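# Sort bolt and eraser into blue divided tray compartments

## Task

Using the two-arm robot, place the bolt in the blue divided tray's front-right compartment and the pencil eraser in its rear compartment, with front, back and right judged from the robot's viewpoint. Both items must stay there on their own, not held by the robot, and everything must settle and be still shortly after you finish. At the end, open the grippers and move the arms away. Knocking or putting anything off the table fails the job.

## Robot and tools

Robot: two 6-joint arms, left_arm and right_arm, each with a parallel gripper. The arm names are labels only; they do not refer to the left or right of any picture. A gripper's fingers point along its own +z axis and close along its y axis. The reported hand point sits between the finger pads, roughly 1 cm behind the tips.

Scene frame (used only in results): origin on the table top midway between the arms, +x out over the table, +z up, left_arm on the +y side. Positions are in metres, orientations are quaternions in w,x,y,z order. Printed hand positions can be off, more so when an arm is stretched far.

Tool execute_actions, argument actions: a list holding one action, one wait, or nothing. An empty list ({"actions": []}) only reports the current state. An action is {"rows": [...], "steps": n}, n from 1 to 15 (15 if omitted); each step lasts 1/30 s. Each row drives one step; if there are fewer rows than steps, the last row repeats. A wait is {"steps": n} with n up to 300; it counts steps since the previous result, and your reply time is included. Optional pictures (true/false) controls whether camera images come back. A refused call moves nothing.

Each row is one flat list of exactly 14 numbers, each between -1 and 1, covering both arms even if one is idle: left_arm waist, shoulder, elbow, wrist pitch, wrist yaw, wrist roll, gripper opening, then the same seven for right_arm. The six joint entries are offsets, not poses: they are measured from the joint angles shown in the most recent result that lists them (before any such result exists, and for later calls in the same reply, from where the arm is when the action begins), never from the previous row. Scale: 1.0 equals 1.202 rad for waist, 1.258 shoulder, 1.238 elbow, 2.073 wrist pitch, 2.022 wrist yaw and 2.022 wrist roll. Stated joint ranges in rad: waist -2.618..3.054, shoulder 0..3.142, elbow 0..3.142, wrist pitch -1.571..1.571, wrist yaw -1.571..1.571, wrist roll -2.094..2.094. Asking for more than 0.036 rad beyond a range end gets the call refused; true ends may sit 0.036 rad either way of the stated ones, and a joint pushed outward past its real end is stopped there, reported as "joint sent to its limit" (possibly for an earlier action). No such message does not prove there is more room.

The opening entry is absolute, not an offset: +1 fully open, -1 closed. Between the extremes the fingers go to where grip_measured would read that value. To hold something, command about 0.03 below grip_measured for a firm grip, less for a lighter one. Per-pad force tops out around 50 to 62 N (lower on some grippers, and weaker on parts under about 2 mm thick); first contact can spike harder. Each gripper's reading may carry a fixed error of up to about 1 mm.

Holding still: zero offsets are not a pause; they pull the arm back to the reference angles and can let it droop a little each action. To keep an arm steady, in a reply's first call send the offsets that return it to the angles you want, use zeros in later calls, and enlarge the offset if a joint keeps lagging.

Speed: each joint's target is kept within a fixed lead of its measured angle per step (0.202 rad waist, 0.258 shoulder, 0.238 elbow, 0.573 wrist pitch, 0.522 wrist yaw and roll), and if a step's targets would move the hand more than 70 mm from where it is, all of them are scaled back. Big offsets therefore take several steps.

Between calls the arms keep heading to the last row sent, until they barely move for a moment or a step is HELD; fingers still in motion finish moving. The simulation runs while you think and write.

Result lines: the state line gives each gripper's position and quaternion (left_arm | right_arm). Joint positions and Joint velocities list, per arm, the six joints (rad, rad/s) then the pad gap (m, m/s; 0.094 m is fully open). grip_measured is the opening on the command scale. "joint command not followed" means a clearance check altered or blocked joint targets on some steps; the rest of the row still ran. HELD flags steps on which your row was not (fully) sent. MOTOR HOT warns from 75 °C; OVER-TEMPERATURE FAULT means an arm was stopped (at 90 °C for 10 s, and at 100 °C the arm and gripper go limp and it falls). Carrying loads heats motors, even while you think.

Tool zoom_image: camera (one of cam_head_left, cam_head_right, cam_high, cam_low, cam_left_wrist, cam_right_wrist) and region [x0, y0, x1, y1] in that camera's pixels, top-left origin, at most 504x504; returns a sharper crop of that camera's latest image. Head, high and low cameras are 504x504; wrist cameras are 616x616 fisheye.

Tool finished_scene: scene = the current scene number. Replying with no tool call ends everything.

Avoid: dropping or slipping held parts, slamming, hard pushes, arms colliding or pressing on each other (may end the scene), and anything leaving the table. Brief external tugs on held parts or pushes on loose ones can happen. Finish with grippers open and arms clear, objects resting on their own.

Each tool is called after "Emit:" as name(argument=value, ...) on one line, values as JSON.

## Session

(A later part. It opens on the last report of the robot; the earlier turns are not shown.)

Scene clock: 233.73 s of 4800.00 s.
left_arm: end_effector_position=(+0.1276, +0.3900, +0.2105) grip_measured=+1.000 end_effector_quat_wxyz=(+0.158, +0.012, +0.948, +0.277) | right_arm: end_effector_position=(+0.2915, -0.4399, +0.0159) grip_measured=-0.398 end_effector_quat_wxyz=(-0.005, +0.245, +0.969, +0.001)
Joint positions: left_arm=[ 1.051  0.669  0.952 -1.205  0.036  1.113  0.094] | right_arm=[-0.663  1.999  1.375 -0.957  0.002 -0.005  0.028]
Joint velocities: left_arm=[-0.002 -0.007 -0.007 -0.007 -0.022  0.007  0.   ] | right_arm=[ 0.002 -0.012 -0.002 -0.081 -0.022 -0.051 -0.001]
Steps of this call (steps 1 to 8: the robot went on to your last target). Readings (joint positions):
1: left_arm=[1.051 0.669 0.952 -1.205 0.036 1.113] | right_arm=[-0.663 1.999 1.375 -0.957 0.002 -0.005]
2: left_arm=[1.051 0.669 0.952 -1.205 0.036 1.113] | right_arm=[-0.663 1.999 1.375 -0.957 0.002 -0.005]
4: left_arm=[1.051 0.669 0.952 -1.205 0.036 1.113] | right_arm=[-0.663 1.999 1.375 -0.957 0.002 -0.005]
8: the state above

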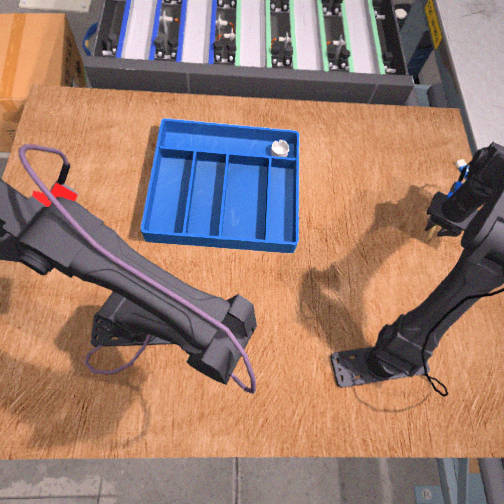

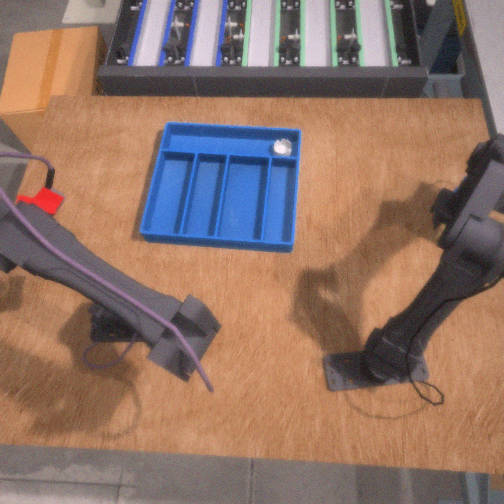

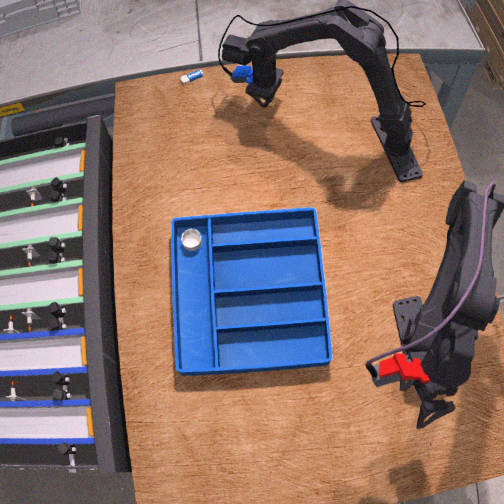

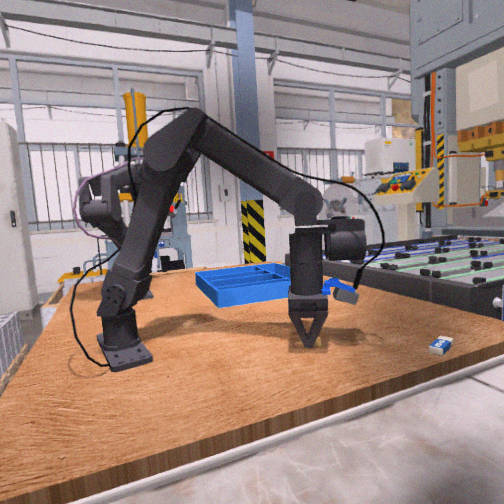

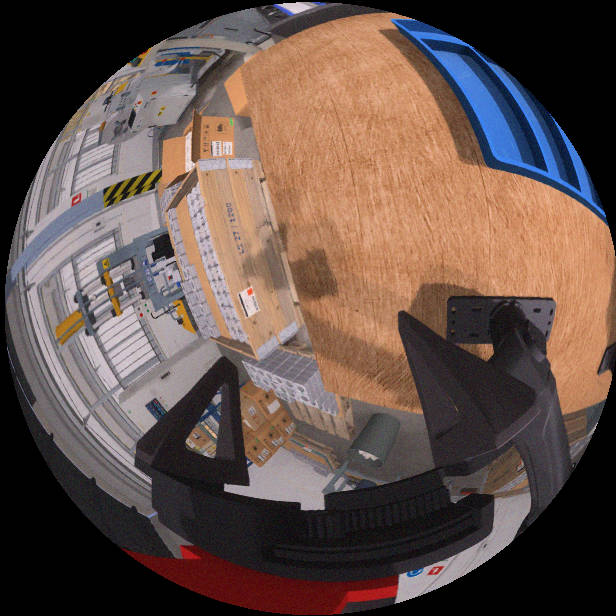

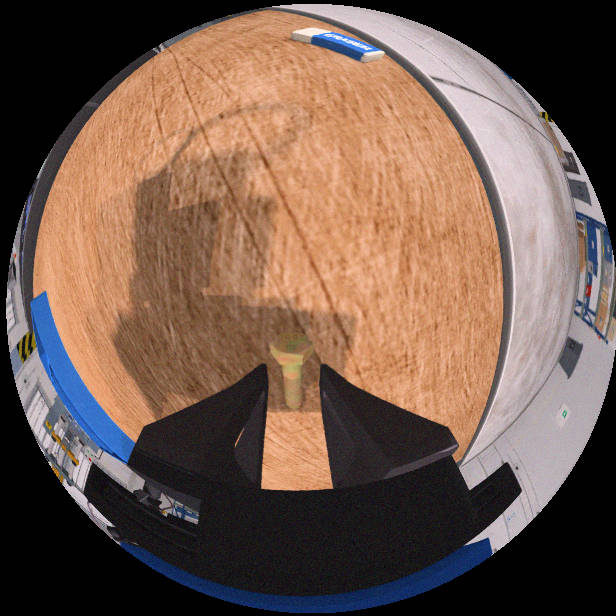

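Emit:
execute_actions(actions=[{"rows": [[0,0,0,0,0,0,1, 0,0.006,-0.007,0,0,0,-0.45],[0,0,0,0,0,0,1, 0,0.009,-0.007,0,0,0,-0.5],[0,0,0,0,0,0,1, 0,0.011,-0.007,0,0,0,-0.55],[0,0,0,0,0,0,1, 0,0.0127,-0.007,0,0,0,-0.6],[0,0,0,0,0,0,1, 0,0.0127,-0.007,0,0,0,-0.64],[0,0,0,0,0,0,1, 0,0.0127,-0.007,0,0,0,-0.68],[0,0,0,0,0,0,1, 0,0.0127,-0.007,0,0,0,-0.71],[0,0,0,0,0,0,1, 0,0.0127,-0.007,0,0,0,-0.74],[0,0,0,0,0,0,1, 0,0.0127,-0.007,0,0,0,-0.77],[0,0,0,0,0,0,1, 0,0.0127,-0.007,0,0,0,-0.79],[0,0,0,0,0,0,1, 0,0.0127,-0.007,0,0,0,-0.81],[0,0,0,0,0,0,1, 0,0.0127,-0.007,0,0,0,-0.83],[0,0,0,0,0,0,1, 0,0.0127,-0.007,0,0,0,-0.85],[0,0,0,0,0,0,1, 0,0.0127,-0.007,0,0,0,-0.87]], "steps": 15}], pictures=false)

Emit:
execute_actions(actions=[{"steps": 5}])

Scene clock: 247.50 s of 4800.00 s.
left_arm: end_effector_position=(+0.1279, +0.3906, +0.2111) grip_measured=+1.000 end_effector_quat_wxyz=(+0.159, +0.012, +0.947, +0.279) | right_arm: end_effector_position=(+0.2915, -0.4399, +0.0159) grip_measured=-0.849 end_effector_quat_wxyz=(-0.005, +0.245, +0.969, +0.001)
Joint positions: left_arm=[ 1.051  0.669  0.952 -1.201  0.036  1.113  0.094] | right_arm=[-0.663  1.999  1.375 -0.957  0.002 -0.005  0.007]
Joint velocities: left_arm=[-0.022  0.002  0.012 -0.037 -0.022 -0.022  0.   ] | right_arm=[-0.002 -0.007 -0.017  0.007 -0.037  0.037  0.   ]
Steps of this call (steps 1 to 15: the robot went on to your last target; steps 16 to 90: nothing new was sent; then 10.27 s passed at rest; steps 91 to 105: all 15 steps of this action). Readings (joint positions):
91: left_arm=[1.051 0.669 0.952 -1.204 0.036 1.113] | right_arm=[-0.663 1.999 1.375 -0.957 0.002 -0.005]
92: left_arm=[1.051 0.669 0.952 -1.204 0.036 1.113] | right_arm=[-0.663 1.999 1.375 -0.957 0.002 -0.005]
94: left_arm=[1.051 0.669 0.952 -1.203 0.036 1.113] | right_arm=[-0.663 1.999 1.375 -0.957 0.002 -0.005]
98: left_arm=[1.051 0.669 0.952 -1.202 0.036 1.113] | right_arm=[-0.663 1.999 1.375 -0.957 0.002 -0.005]
105: the state above

Scene clock: 247.67 s of 4800.00 s.
left_arm: end_effector_position=(+0.1279, +0.3906, +0.2111) grip_measured=+1.000 end_effector_quat_wxyz=(+0.159, +0.012, +0.947, +0.279) | right_arm: end_effector_position=(+0.2915, -0.4399, +0.0159) grip_measured=-0.849 end_effector_quat_wxyz=(-0.005, +0.245, +0.969, +0.001)
Joint positions: left_arm=[ 1.051  0.669  0.952 -1.201  0.036  1.113  0.094] | right_arm=[-0.663  1.999  1.375 -0.957  0.002 -0.005  0.007]
Joint velocities: left_arm=[-0.002  0.002 -0.007  0.022 -0.081 -0.051  0.   ] | right_arm=[-0.002 -0.002  0.002 -0.051 -0.022 -0.007  0.   ]
Steps of this call (steps 1 to 5: the robot went on to your last target). Readings (joint positions):
1: left_arm=[1.051 0.669 0.952 -1.201 0.036 1.113] | right_arm=[-0.663 1.999 1.375 -0.957 0.002 -0.005]
2: left_arm=[1.051 0.669 0.952 -1.201 0.036 1.113] | right_arm=[-0.663 1.999 1.375 -0.957 0.002 -0.005]
4: left_arm=[1.051 0.669 0.952 -1.201 0.036 1.113] | right_arm=[-0.663 1.999 1.375 -0.957 0.002 -0.005]
5: the state above

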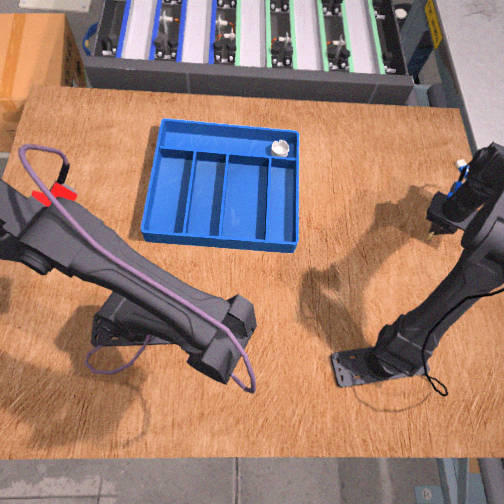

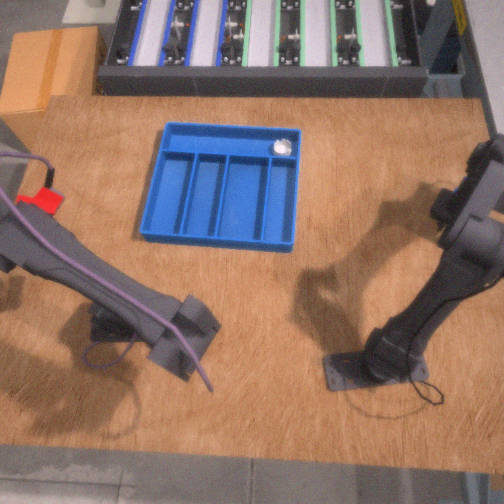

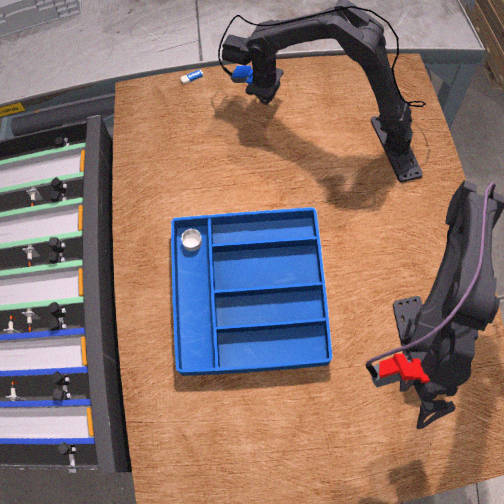

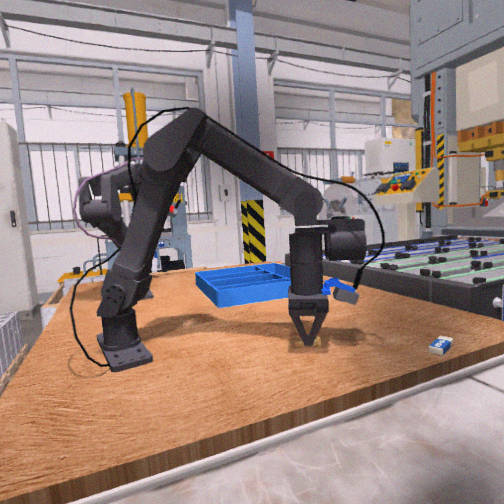

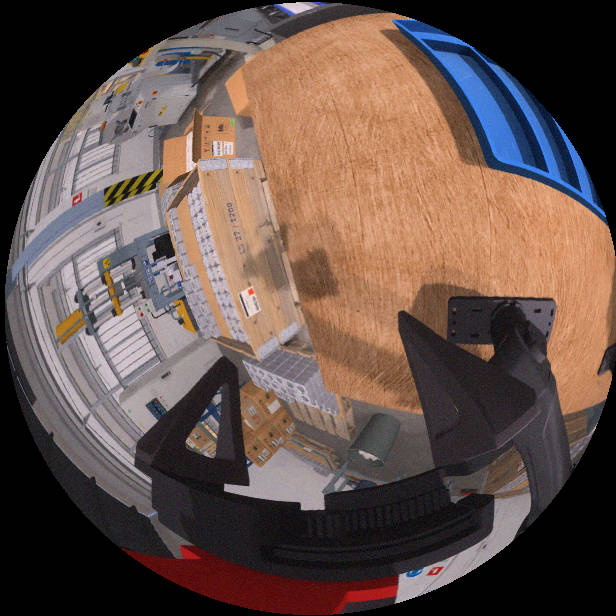

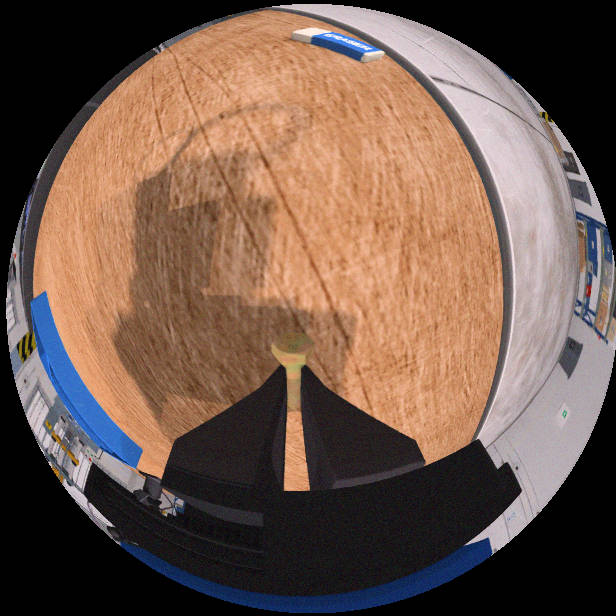

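Emit:
zoom_image(camera="cam_low", region=[285, 315, 335, 360])

Emit:
zoom_image(camera="cam_right_wrist", region=[240, 320, 350, 430])

Emit:
zoom_image(camera="cam_head_left", region=[410, 200, 470, 260])

Region (285, 315, 335, 360) of cam_low's 504x504 image, scaled by 10.080, with more detail than that image has; it fills the top 454 rows of this view, and the rest is white.

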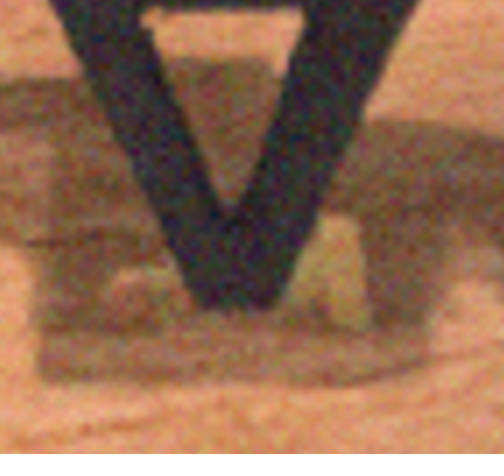

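Region (240, 320, 350, 430) of cam_right_wrist's 616x616 image, scaled by 4.582, with more detail than that image has.

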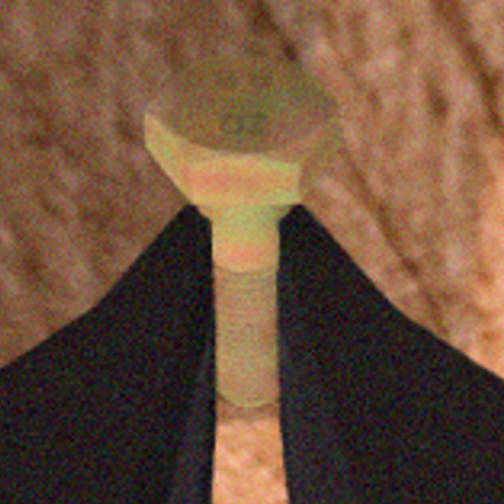

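Region (410, 200, 470, 260) of cam_head_left's 504x504 image, scaled by 8.400, with more detail than that image has.

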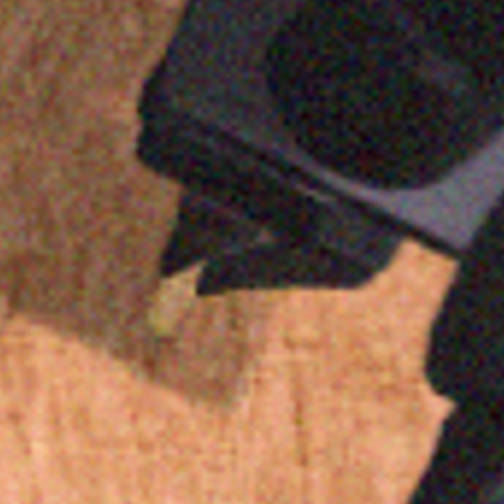

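Emit:
execute_actions(actions=[{"rows": [[0,0,0,0,0,0,1, 0,0.0,-0.007,0,0,0,-0.78],[0,0,0,0,0,0,1, 0,0.008,-0.007,0,0,0,-0.72],[0,0,0,0,0,0,1, 0,0.016,-0.007,0,0,0,-0.70],[0,0,0,0,0,0,1, 0,0.021,-0.007,0,0,0,-0.70],[0,0,0,0,0,0,1, 0,0.021,-0.007,0,0,0,-0.70],[0,0,0,0,0,0,1, 0,0.018,-0.007,0,0,0,-0.70],[0,0,0,0,0,0,1, 0,0.0135,-0.007,0,0,0,-0.70]], "steps": 14}], pictures=false)

Scene clock: 264.33 s of 4800.00 s.
left_arm: end_effector_position=(+0.1282, +0.3912, +0.2116) grip_measured=+1.000 end_effector_quat_wxyz=(+0.160, +0.012, +0.946, +0.280) | right_arm: end_effector_position=(+0.2905, -0.4393, +0.0122) grip_measured=-0.702 end_effector_quat_wxyz=(-0.011, +0.245, +0.969, +0.002)
Joint positions: left_arm=[ 1.051  0.669  0.952 -1.197  0.036  1.113  0.094] | right_arm=[-0.663  2.01   1.375 -0.957  0.002 -0.005  0.014]
Joint velocities: left_arm=[-0.007 -0.017  0.002  0.066  0.095  0.007  0.   ] | right_arm=[ 0.007  0.002  0.007  0.007  0.007  0.051 -0.   ]
Steps of this call (steps 1 to 15: the robot went on to your last target; steps 16 to 90: nothing new was sent; then 13.20 s passed at rest; steps 91 to 104: all 14 steps of this action). Readings (joint positions):
91: left_arm=[1.051 0.669 0.952 -1.201 0.036 1.113] | right_arm=[-0.663 1.999 1.375 -0.957 0.002 -0.005]
92: left_arm=[1.051 0.669 0.952 -1.200 0.036 1.113] | right_arm=[-0.663 1.999 1.375 -0.957 0.002 -0.005]
94: left_arm=[1.051 0.669 0.952 -1.199 0.036 1.113] | right_arm=[-0.663 2.001 1.375 -0.957 0.002 -0.005]
98: left_arm=[1.051 0.669 0.952 -1.198 0.036 1.113] | right_arm=[-0.663 2.010 1.375 -0.957 0.002 -0.005]
104: the state above

Emit:
execute_actions(actions=[{"rows": [[0,0,0,0,0,0,1, 0,0,0,0,0,0,-0.74],[0,0,0,0,0,0,1, 0,0,0,0,0,0,-0.78],[0,0,0,0,0,0,1, 0,0,0,0,0,0,-0.81],[0,0,0,0,0,0,1, 0,0,0,0,0,0,-0.83],[0,0,0,0,0,0,1, 0,0,0,0,0,0,-0.85],[0,0,0,0,0,0,1, 0,0,0,0,0,0,-0.865],[0,0,0,0,0,0,1, 0,0,0,0,0,0,-0.88]], "steps": 11}])

Scene clock: 269.63 s of 4800.00 s.
left_arm: end_effector_position=(+0.1285, +0.3918, +0.2122) grip_measured=+1.000 end_effector_quat_wxyz=(+0.160, +0.012, +0.946, +0.282) | right_arm: end_effector_position=(+0.2905, -0.4393, +0.0122) grip_measured=-0.844 end_effector_quat_wxyz=(-0.011, +0.245, +0.969, +0.002)
Joint positions: left_arm=[ 1.051  0.669  0.952 -1.194  0.036  1.113  0.094] | right_arm=[-0.663  2.01   1.375 -0.957  0.002 -0.005  0.007]
Joint velocities: left_arm=[-0.002 -0.007  0.002  0.022  0.007 -0.022  0.   ] | right_arm=[ 0.007 -0.007  0.007 -0.007 -0.007  0.022  0.001]
Steps of this call (steps 1 to 15: the robot went on to your last target; steps 16 to 90: nothing new was sent; then 1.93 s passed at rest; steps 91 to 101: all 11 steps of this action). Readings (joint positions):
91: left_arm=[1.051 0.669 0.952 -1.197 0.036 1.113] | right_arm=[-0.663 2.010 1.375 -0.957 0.002 -0.005]
92: left_arm=[1.051 0.669 0.952 -1.196 0.036 1.113] | right_arm=[-0.663 2.010 1.375 -0.957 0.002 -0.005]
94: left_arm=[1.051 0.669 0.952 -1.195 0.036 1.113] | right_arm=[-0.663 2.010 1.375 -0.957 0.002 -0.005]
98: left_arm=[1.051 0.669 0.952 -1.194 0.036 1.113] | right_arm=[-0.663 2.010 1.375 -0.957 0.002 -0.005]
101: the state above

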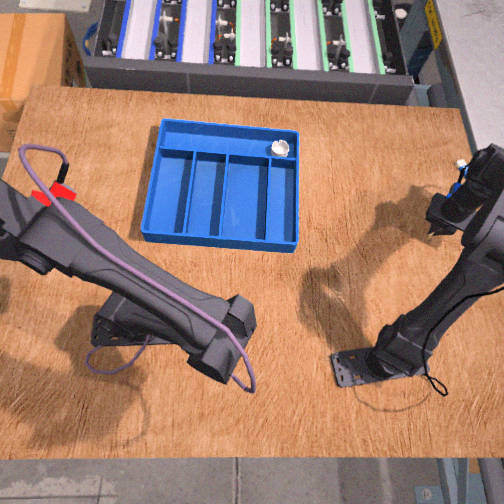

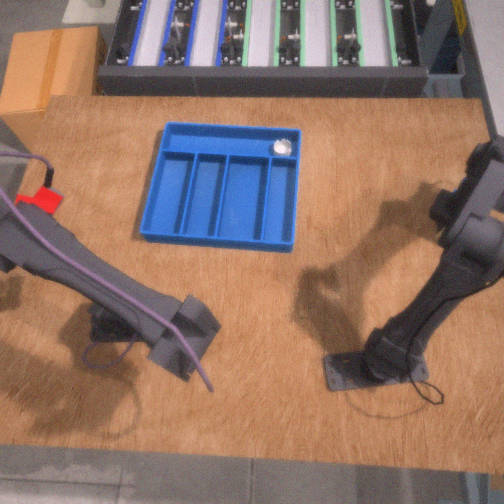

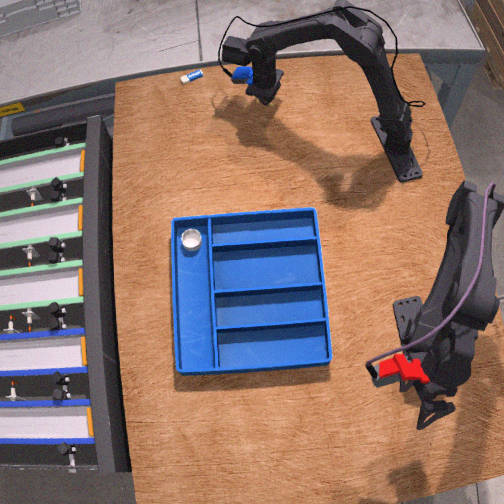

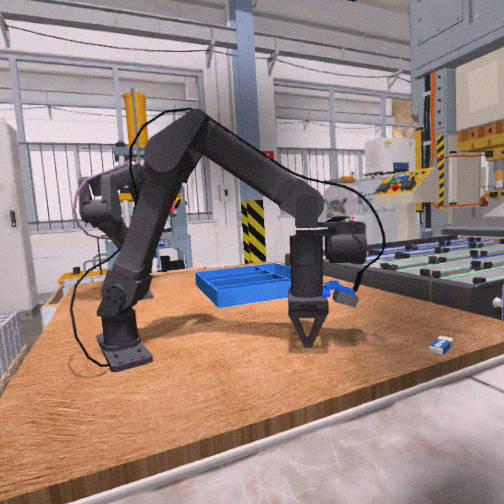

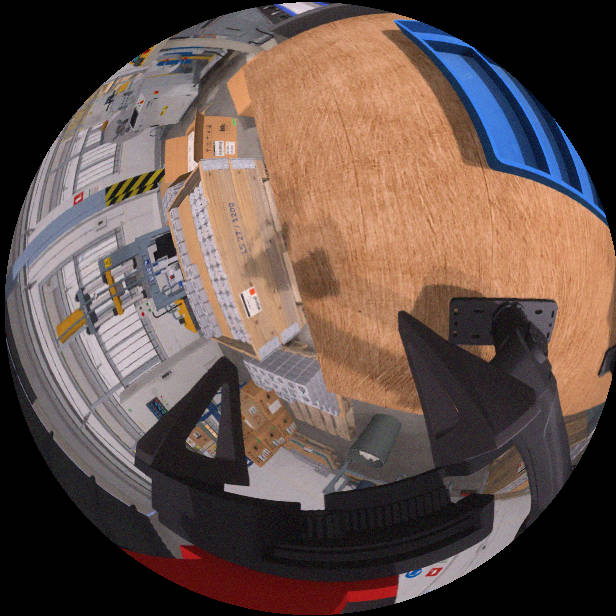

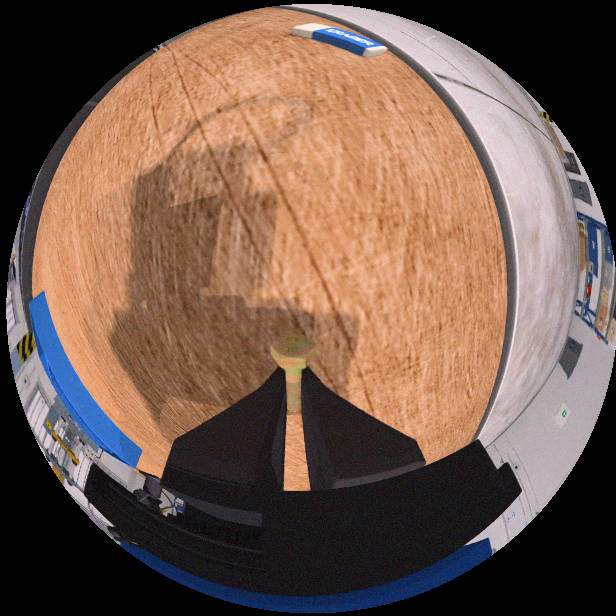

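Emit:
zoom_image(camera="cam_head_left", region=[130, 105, 310, 265])

Emit:
zoom_image(camera="cam_high", region=[160, 195, 340, 385])

Emit:
zoom_image(camera="cam_low", region=[185, 250, 305, 320])

Region (130, 105, 310, 265) of cam_head_left's 504x504 image, scaled by 2.800, with more detail than that image has.

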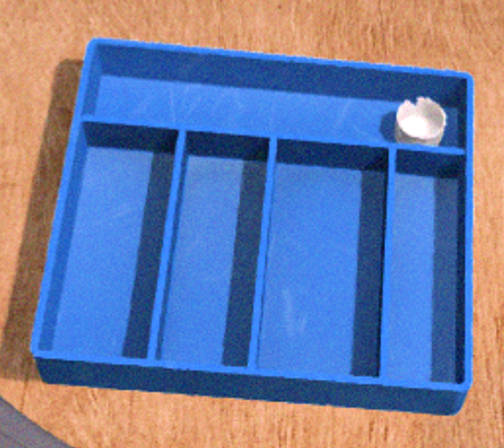

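Region (160, 195, 340, 385) of cam_high's 504x504 image, scaled by 2.653, with more detail than that image has; it fills the left 477 columns of this view, and the rest is white.

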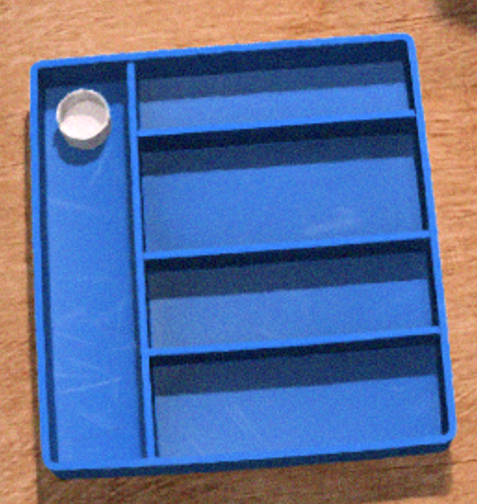

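Region (185, 250, 305, 320) of cam_low's 504x504 image, scaled by 4.200, with more detail than that image has; it fills the top 294 rows of this view, and the rest is white.

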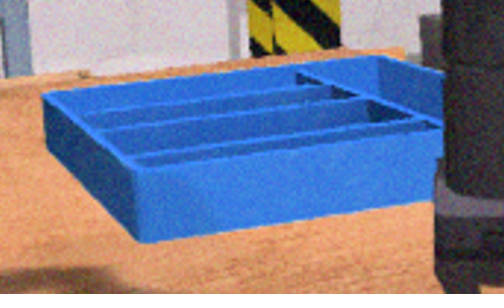

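Emit:
execute_actions(actions=[{"rows": [[0,0,0,-0.0017,0,0,1, 0,0,0.02,-0.012,0,0,-0.88],[0,0,0,-0.0017,0,0,1, 0,0,0.045,-0.028,0,0,-0.88],[0,0,0,-0.0017,0,0,1, 0.01,0,0.075,-0.047,0,0.01,-0.88],[0,0,0,-0.0017,0,0,1, 0.03,0,0.11,-0.068,0,0.025,-0.88],[0,0,0,-0.0017,0,0,1, 0.06,0,0.145,-0.088,0,0.045,-0.88],[0,0,0,-0.0017,0,0,1, 0.10,0,0.18,-0.107,0,0.07,-0.88],[0,0,0,-0.0017,0,0,1, 0.15,0,0.21,-0.123,0,0.095,-0.88],[0,0,0,-0.0017,0,0,1, 0.20,0,0.235,-0.136,0,0.12,-0.88],[0,0,0,-0.0017,0,0,1, 0.26,0,0.255,-0.145,0,0.145,-0.88],[0,0,0,-0.0017,0,0,1, 0.32,0,0.268,-0.1524,0,0.17,-0.88],[0,0,0,-0.0017,0,0,1, 0.38,0,0.277,-0.1524,0,0.195,-0.88],[0,0,0,-0.0017,0,0,1, 0.44,0,0.277,-0.1524,0,0.22,-0.88],[0,0,0,-0.0017,0,0,1, 0.50,0,0.277,-0.1524,0,0.245,-0.88],[0,0,0,-0.0017,0,0,1, 0.60,0,0.277,-0.1524,0,0.265,-0.88],[0,0,0,-0.0017,0,0,1, 0.8586,0,0.277,-0.1524,0,0.279,-0.88]], "steps": 15}], pictures=false)

Emit:
execute_actions(actions=[{"steps": 24}])

Scene clock: 324.40 s of 4800.00 s.
left_arm: end_effector_position=(+0.1285, +0.3919, +0.2122) grip_measured=+1.000 end_effector_quat_wxyz=(+0.160, +0.012, +0.946, +0.282) | right_arm: end_effector_position=(+0.3795, -0.2692, +0.0886) grip_measured=-0.844 end_effector_quat_wxyz=(+0.039, +0.177, +0.984, -0.000)
Joint positions: left_arm=[ 1.051  0.669  0.952 -1.194  0.036  1.113  0.094] | right_arm=[-0.163  2.019  1.699 -1.173  0.014  0.354  0.007]
Joint velocities: left_arm=[ 0.002 -0.007 -0.007 -0.051 -0.022 -0.022  0.   ] | right_arm=[ 1.751 -0.007 -0.002 -0.227 -0.066  1.062 -0.001]
Steps of this call (steps 1 to 15: the robot went on to your last target; steps 16 to 90: nothing new was sent; then 51.27 s passed at rest; steps 91 to 105: all 15 steps of this action). Readings (joint positions):
91: left_arm=[1.051 0.669 0.952 -1.194 0.036 1.113] | right_arm=[-0.663 2.010 1.375 -0.958 0.002 -0.005]
92: left_arm=[1.051 0.669 0.952 -1.194 0.036 1.113] | right_arm=[-0.663 2.010 1.380 -0.966 0.002 -0.005]
94: left_arm=[1.051 0.669 0.952 -1.194 0.036 1.113] | right_arm=[-0.660 2.015 1.417 -1.008 0.002 0.005]
98: left_arm=[1.051 0.669 0.952 -1.194 0.036 1.113] | right_arm=[-0.565 2.020 1.572 -1.110 0.016 0.096]
105: the state above

Scene clock: 325.20 s of 4800.00 s.
left_arm: end_effector_position=(+0.1286, +0.3919, +0.2122) grip_measured=+1.000 end_effector_quat_wxyz=(+0.160, +0.012, +0.946, +0.282) | right_arm: end_effector_position=(+0.3057, -0.0715, +0.0879) grip_measured=-0.844 end_effector_quat_wxyz=(-0.004, +0.013, +1.000, +0.003)
Joint positions: left_arm=[ 1.051  0.669  0.952 -1.194  0.036  1.113  0.094] | right_arm=[ 0.365  2.019  1.699 -1.254 -0.009  0.553  0.007]
Joint velocities: left_arm=[-0.002 -0.017  0.007  0.037 -0.037  0.037  0.   ] | right_arm=[-0.002  0.002 -0.007  0.022  0.007 -0.007  0.001]
Steps of this call (steps 1 to 24: the robot went on to your last target). Readings (joint positions):
1: left_arm=[1.051 0.669 0.952 -1.194 0.036 1.113] | right_arm=[-0.100 2.019 1.699 -1.181 0.013 0.388]
2: left_arm=[1.051 0.669 0.952 -1.194 0.036 1.113] | right_arm=[-0.036 2.019 1.699 -1.189 0.011 0.416]
4: left_arm=[1.051 0.669 0.952 -1.194 0.036 1.113] | right_arm=[0.094 2.019 1.699 -1.200 0.010 0.459]
8: left_arm=[1.051 0.669 0.952 -1.194 0.036 1.113] | right_arm=[0.342 2.019 1.699 -1.214 -0.000 0.511]
24: the state above

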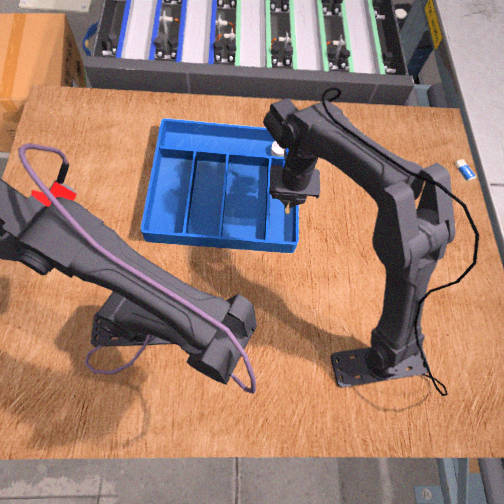

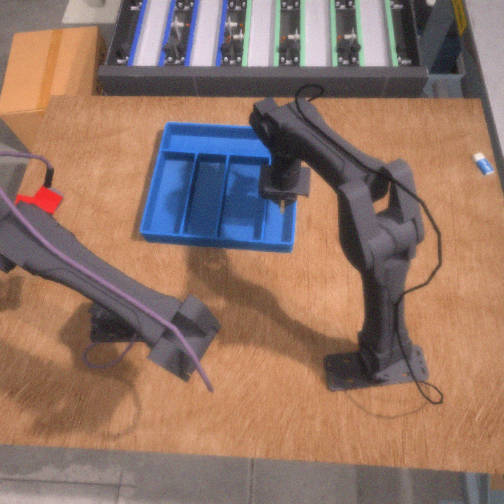

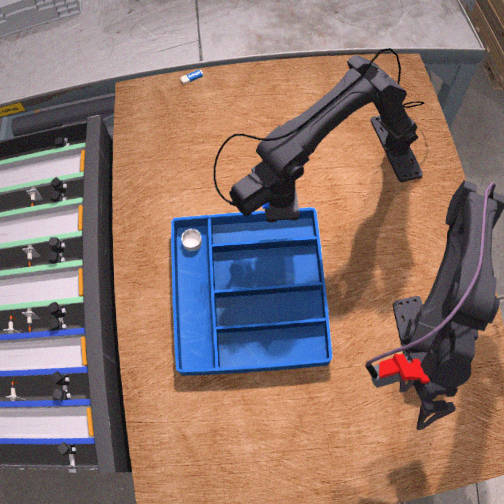

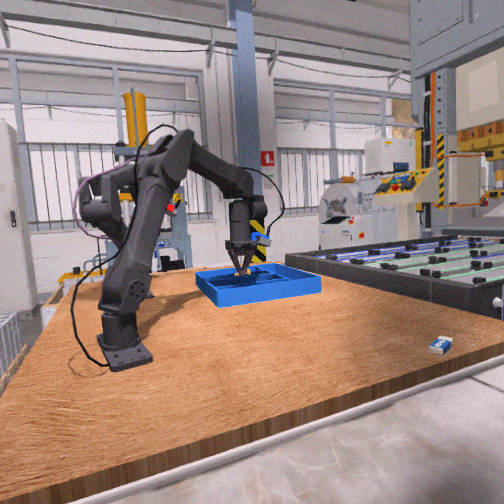

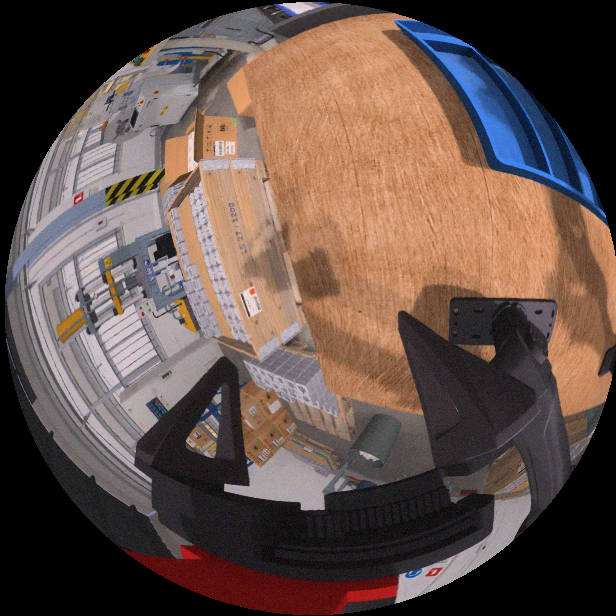

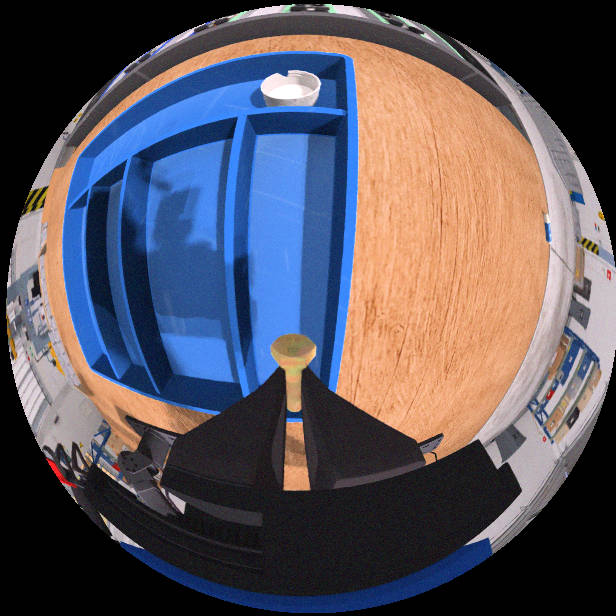

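Emit:
zoom_image(camera="cam_right_wrist", region=[200, 260, 380, 440])

Emit:
zoom_image(camera="cam_head_left", region=[240, 150, 340, 260])

Region (200, 260, 380, 440) of cam_right_wrist's 616x616 image, scaled by 2.800, with more detail than that image has.

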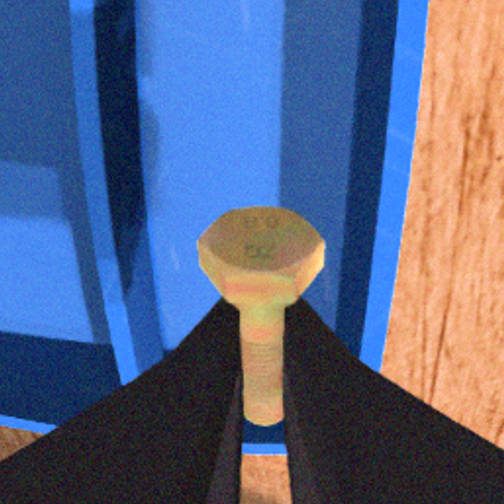

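Region (240, 150, 340, 260) of cam_head_left's 504x504 image, scaled by 4.582, with more detail than that image has; it fills the left 458 columns of this view, and the rest is white.

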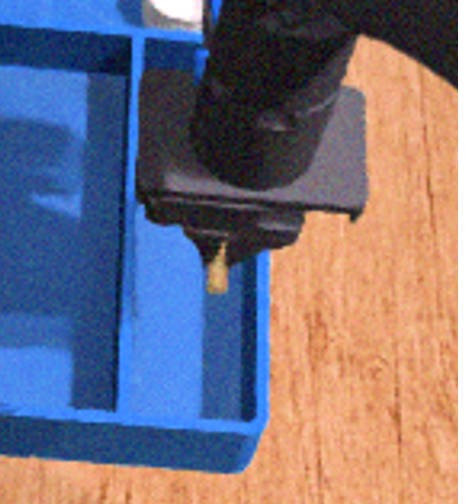

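Emit:
execute_actions(actions=[{"rows": [[0,0,0,-0.0017,0,0,1, 0.006,0.008,-0.008,0.025,0,0,-0.88],[0,0,0,-0.0017,0,0,1, 0.012,0.015,-0.02,0.048,0,0,-0.88],[0,0,0,-0.0017,0,0,1, 0.012,0.02,-0.036,0.07,0,0,-0.88],[0,0,0,-0.0017,0,0,1, 0.012,0.025,-0.054,0.09,0,0,-0.88],[0,0,0,-0.0017,0,0,1, 0.012,0.03,-0.073,0.107,0,0,-0.88],[0,0,0,-0.0017,0,0,1, 0.012,0.035,-0.092,0.12,0,0,-0.88],[0,0,0,-0.0017,0,0,1, 0.012,0.039,-0.11,0.128,0,0,-0.88],[0,0,0,-0.0017,0,0,1, 0.012,0.043,-0.126,0.133,0,0,-0.88],[0,0,0,-0.0017,0,0,1, 0.012,0.047,-0.14,0.135,0,0,-0.88],[0,0,0,-0.0017,0,0,1, 0.012,0.05,-0.151,0.133,0,0,-0.88],[0,0,0,-0.0017,0,0,1, 0.012,0.052,-0.1586,0.128,0,0,-0.88]], "steps": 15}], pictures=false)

Emit:
execute_actions(actions=[{"steps": 8}])

Scene clock: 361.70 s of 4800.00 s.
left_arm: end_effector_position=(+0.1286, +0.3920, +0.2122) grip_measured=+1.000 end_effector_quat_wxyz=(+0.160, +0.012, +0.946, +0.282) | right_arm: end_effector_position=(+0.3039, -0.0688, +0.0199) grip_measured=-0.846 end_effector_quat_wxyz=(-0.008, +0.009, +1.000, +0.001)
Joint positions: left_arm=[ 1.051  0.669  0.952 -1.193  0.036  1.113  0.094] | right_arm=[ 0.373  2.081  1.515 -1.018 -0.009  0.554  0.007]
Joint velocities: left_arm=[ 0.002 -0.007  0.002 -0.022 -0.051 -0.051  0.   ] | right_arm=[ 0.007 -0.012 -0.002  0.139  0.022  0.007  0.   ]
Steps of this call (steps 1 to 30: the robot went on to your last target; steps 31 to 90: nothing new was sent; then 33.00 s passed at rest; steps 91 to 105: all 15 steps of this action). Readings (joint positions):
91: left_arm=[1.051 0.669 0.952 -1.194 0.036 1.113] | right_arm=[0.365 2.019 1.699 -1.252 -0.009 0.554]
92: left_arm=[1.051 0.669 0.952 -1.194 0.036 1.113] | right_arm=[0.366 2.020 1.697 -1.241 -0.009 0.554]
94: left_arm=[1.051 0.669 0.952 -1.194 0.036 1.113] | right_arm=[0.368 2.020 1.681 -1.193 -0.009 0.554]
98: left_arm=[1.051 0.669 0.952 -1.193 0.036 1.113] | right_arm=[0.373 2.040 1.604 -1.078 -0.009 0.554]
105: the state above

Scene clock: 361.97 s of 4800.00 s.
left_arm: end_effector_position=(+0.1286, +0.3920, +0.2122) grip_measured=+1.000 end_effector_quat_wxyz=(+0.160, +0.012, +0.946, +0.282) | right_arm: end_effector_position=(+0.3062, -0.0674, +0.0196) grip_measured=-0.846 end_effector_quat_wxyz=(-0.003, +0.009, +1.000, +0.003)
Joint positions: left_arm=[ 1.051  0.669  0.952 -1.193  0.036  1.113  0.094] | right_arm=[ 0.373  2.082  1.515 -1.007 -0.009  0.554  0.007]
Joint velocities: left_arm=[-0.012 -0.002 -0.002  0.007 -0.095  0.037  0.   ] | right_arm=[-0.017 -0.007 -0.012  0.007  0.081 -0.022 -0.001]
Steps of this call (steps 1 to 8: the robot went on to your last target). Readings (joint positions):
1: left_arm=[1.051 0.669 0.952 -1.193 0.036 1.113] | right_arm=[0.373 2.081 1.515 -1.014 -0.009 0.554]
2: left_arm=[1.051 0.669 0.952 -1.193 0.036 1.113] | right_arm=[0.373 2.082 1.515 -1.012 -0.009 0.554]
4: left_arm=[1.051 0.669 0.952 -1.193 0.036 1.113] | right_arm=[0.373 2.082 1.515 -1.010 -0.009 0.554]
8: the state above

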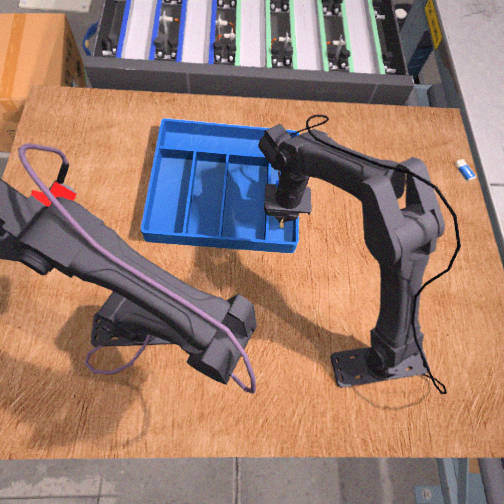

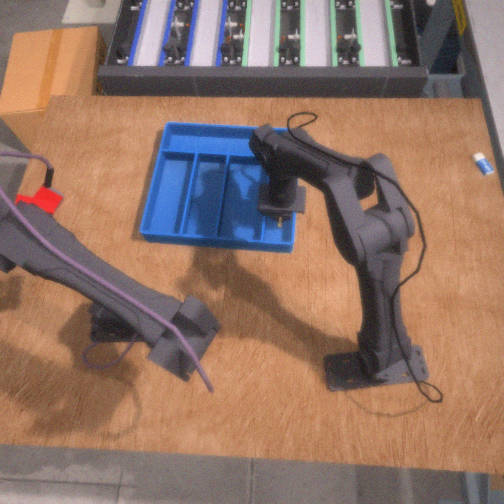

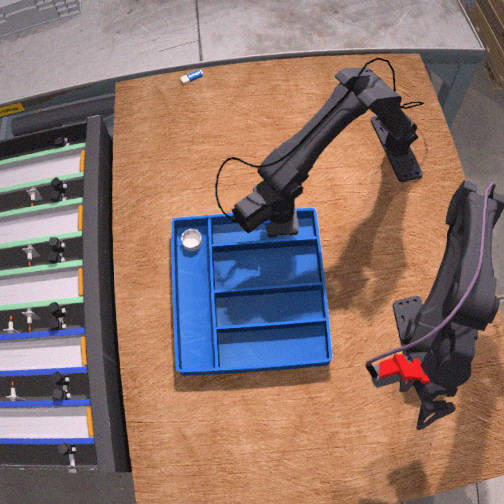

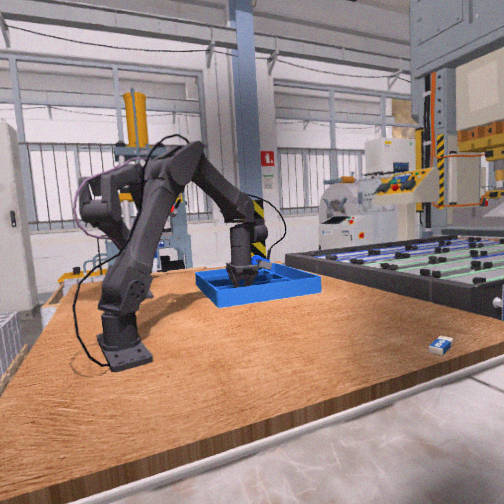

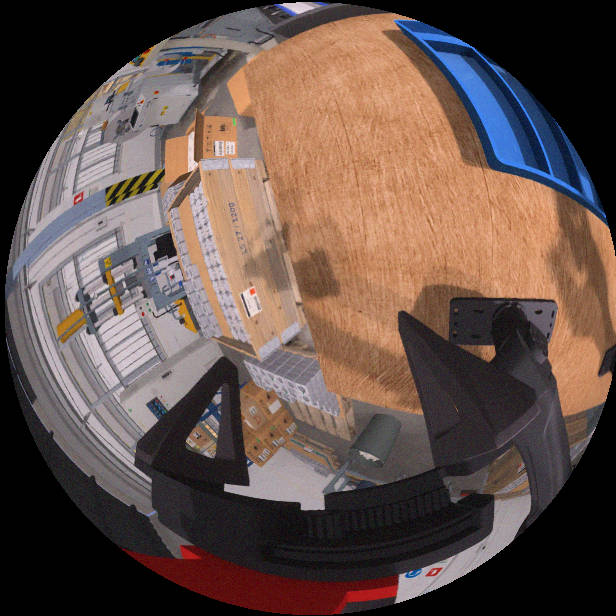

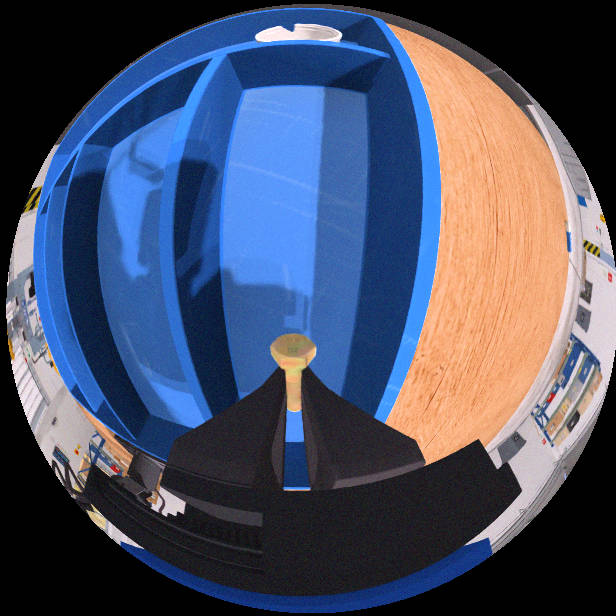

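Emit:
execute_actions(actions=[{"rows": [[0,0,0,-0.0017,0,0,1, 0,0.01,0,0,0,0,-0.88],[0,0,0,-0.0017,0,0,1, 0,0.018,0,0,0,0,-0.88],[0,0,0,-0.0017,0,0,1, 0,0.018,0,0,0,0,-0.88],[0,0,0,-0.0017,0,0,1, 0,0.015,0,0,0,0,-0.88],[0,0,0,-0.0017,0,0,1, 0,0.011,0,0,0,0,-0.88],[0,0,0,-0.0017,0,0,1, 0,0.011,0,0,0,0,-0.88],[0,0,0,-0.0017,0,0,1, 0,0.011,0,0,0,0,-0.88],[0,0,0,-0.0017,0,0,1, 0,0.011,0,0,0,0,-0.85],[0,0,0,-0.0017,0,0,1, 0,0.011,0,0,0,0,-0.82],[0,0,0,-0.0017,0,0,1, 0,0.011,0,0,0,0,-0.78],[0,0,0,-0.0017,0,0,1, 0,0.011,0,0,0,0,-0.72],[0,0,0,-0.0017,0,0,1, 0,0.011,0,0,0,0,-0.66],[0,0,0,-0.0017,0,0,1, 0,0.011,0,0,0,0,-0.6]], "steps": 15}])

Scene clock: 370.70 s of 4800.00 s.
left_arm: end_effector_position=(+0.1286, +0.3920, +0.2122) grip_measured=+1.000 end_effector_quat_wxyz=(+0.160, +0.012, +0.946, +0.282) | right_arm: end_effector_position=(+0.3059, -0.0660, +0.0180) grip_measured=-0.604 end_effector_quat_wxyz=(-0.006, +0.009, +1.000, +0.006)
Joint positions: left_arm=[ 1.051  0.669  0.952 -1.193  0.036  1.113  0.094] | right_arm=[ 0.373  2.086  1.515 -1.003 -0.017  0.554  0.019]
Joint velocities: left_arm=[-0.032  0.007 -0.002 -0.037 -0.066  0.037  0.   ] | right_arm=[ 0.002 -0.012  0.017 -0.037 -0.066  0.022  0.003]
Steps of this call (steps 1 to 30: the robot went on to your last target; steps 31 to 90: nothing new was sent; then 5.23 s passed at rest; steps 91 to 105: all 15 steps of this action). Readings (joint positions):
91: left_arm=[1.051 0.669 0.952 -1.193 0.036 1.113] | right_arm=[0.373 2.082 1.515 -1.005 -0.009 0.554]
92: left_arm=[1.051 0.669 0.952 -1.193 0.036 1.113] | right_arm=[0.373 2.083 1.515 -1.005 -0.009 0.554]
94: left_arm=[1.051 0.669 0.952 -1.193 0.036 1.113] | right_arm=[0.373 2.086 1.515 -1.005 -0.009 0.554]
98: left_arm=[1.051 0.669 0.952 -1.193 0.036 1.113] | right_arm=[0.373 2.086 1.515 -1.005 -0.009 0.554]
105: the state above

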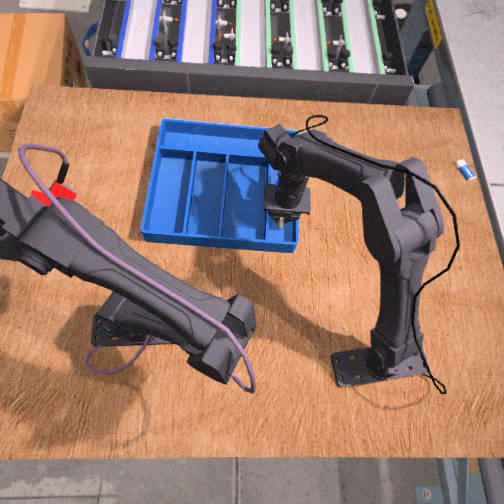

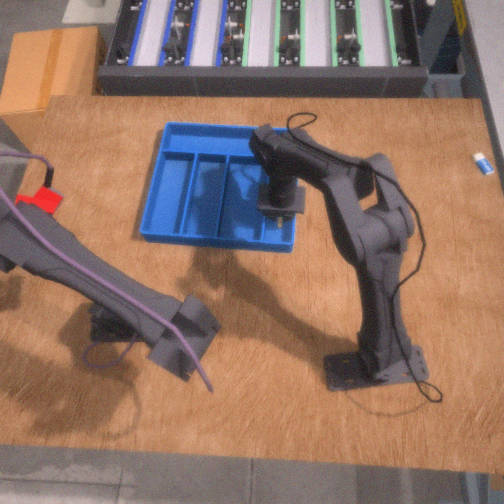

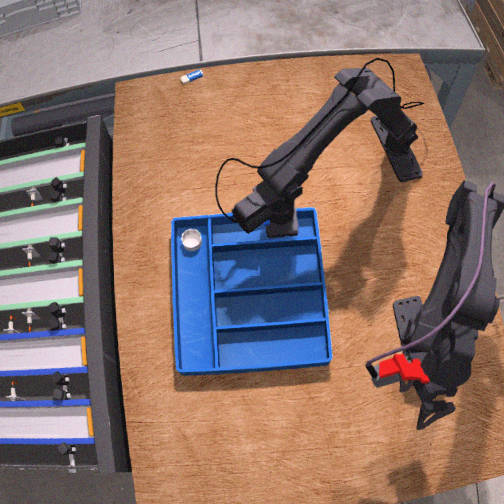

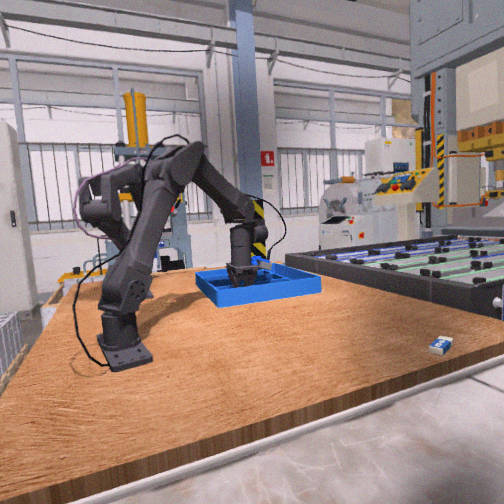

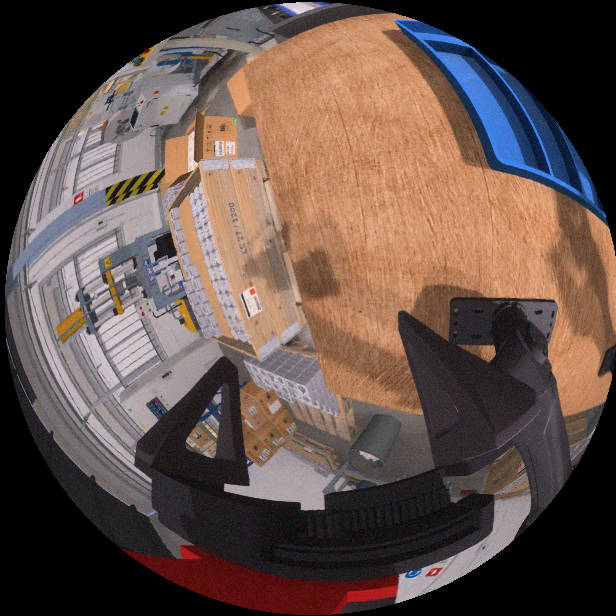

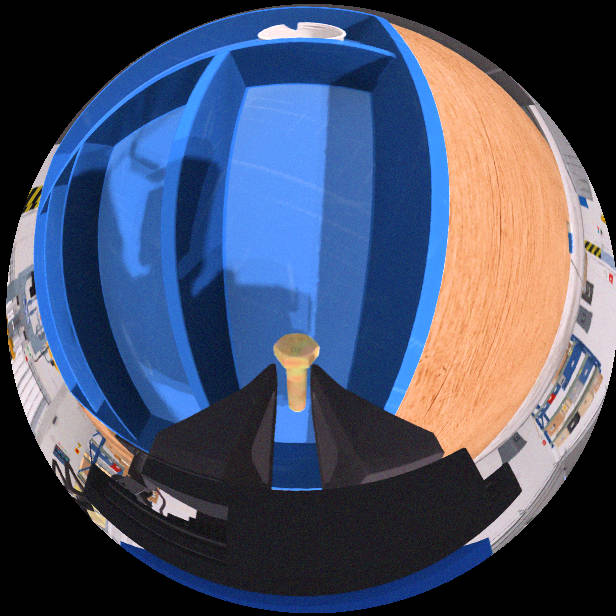

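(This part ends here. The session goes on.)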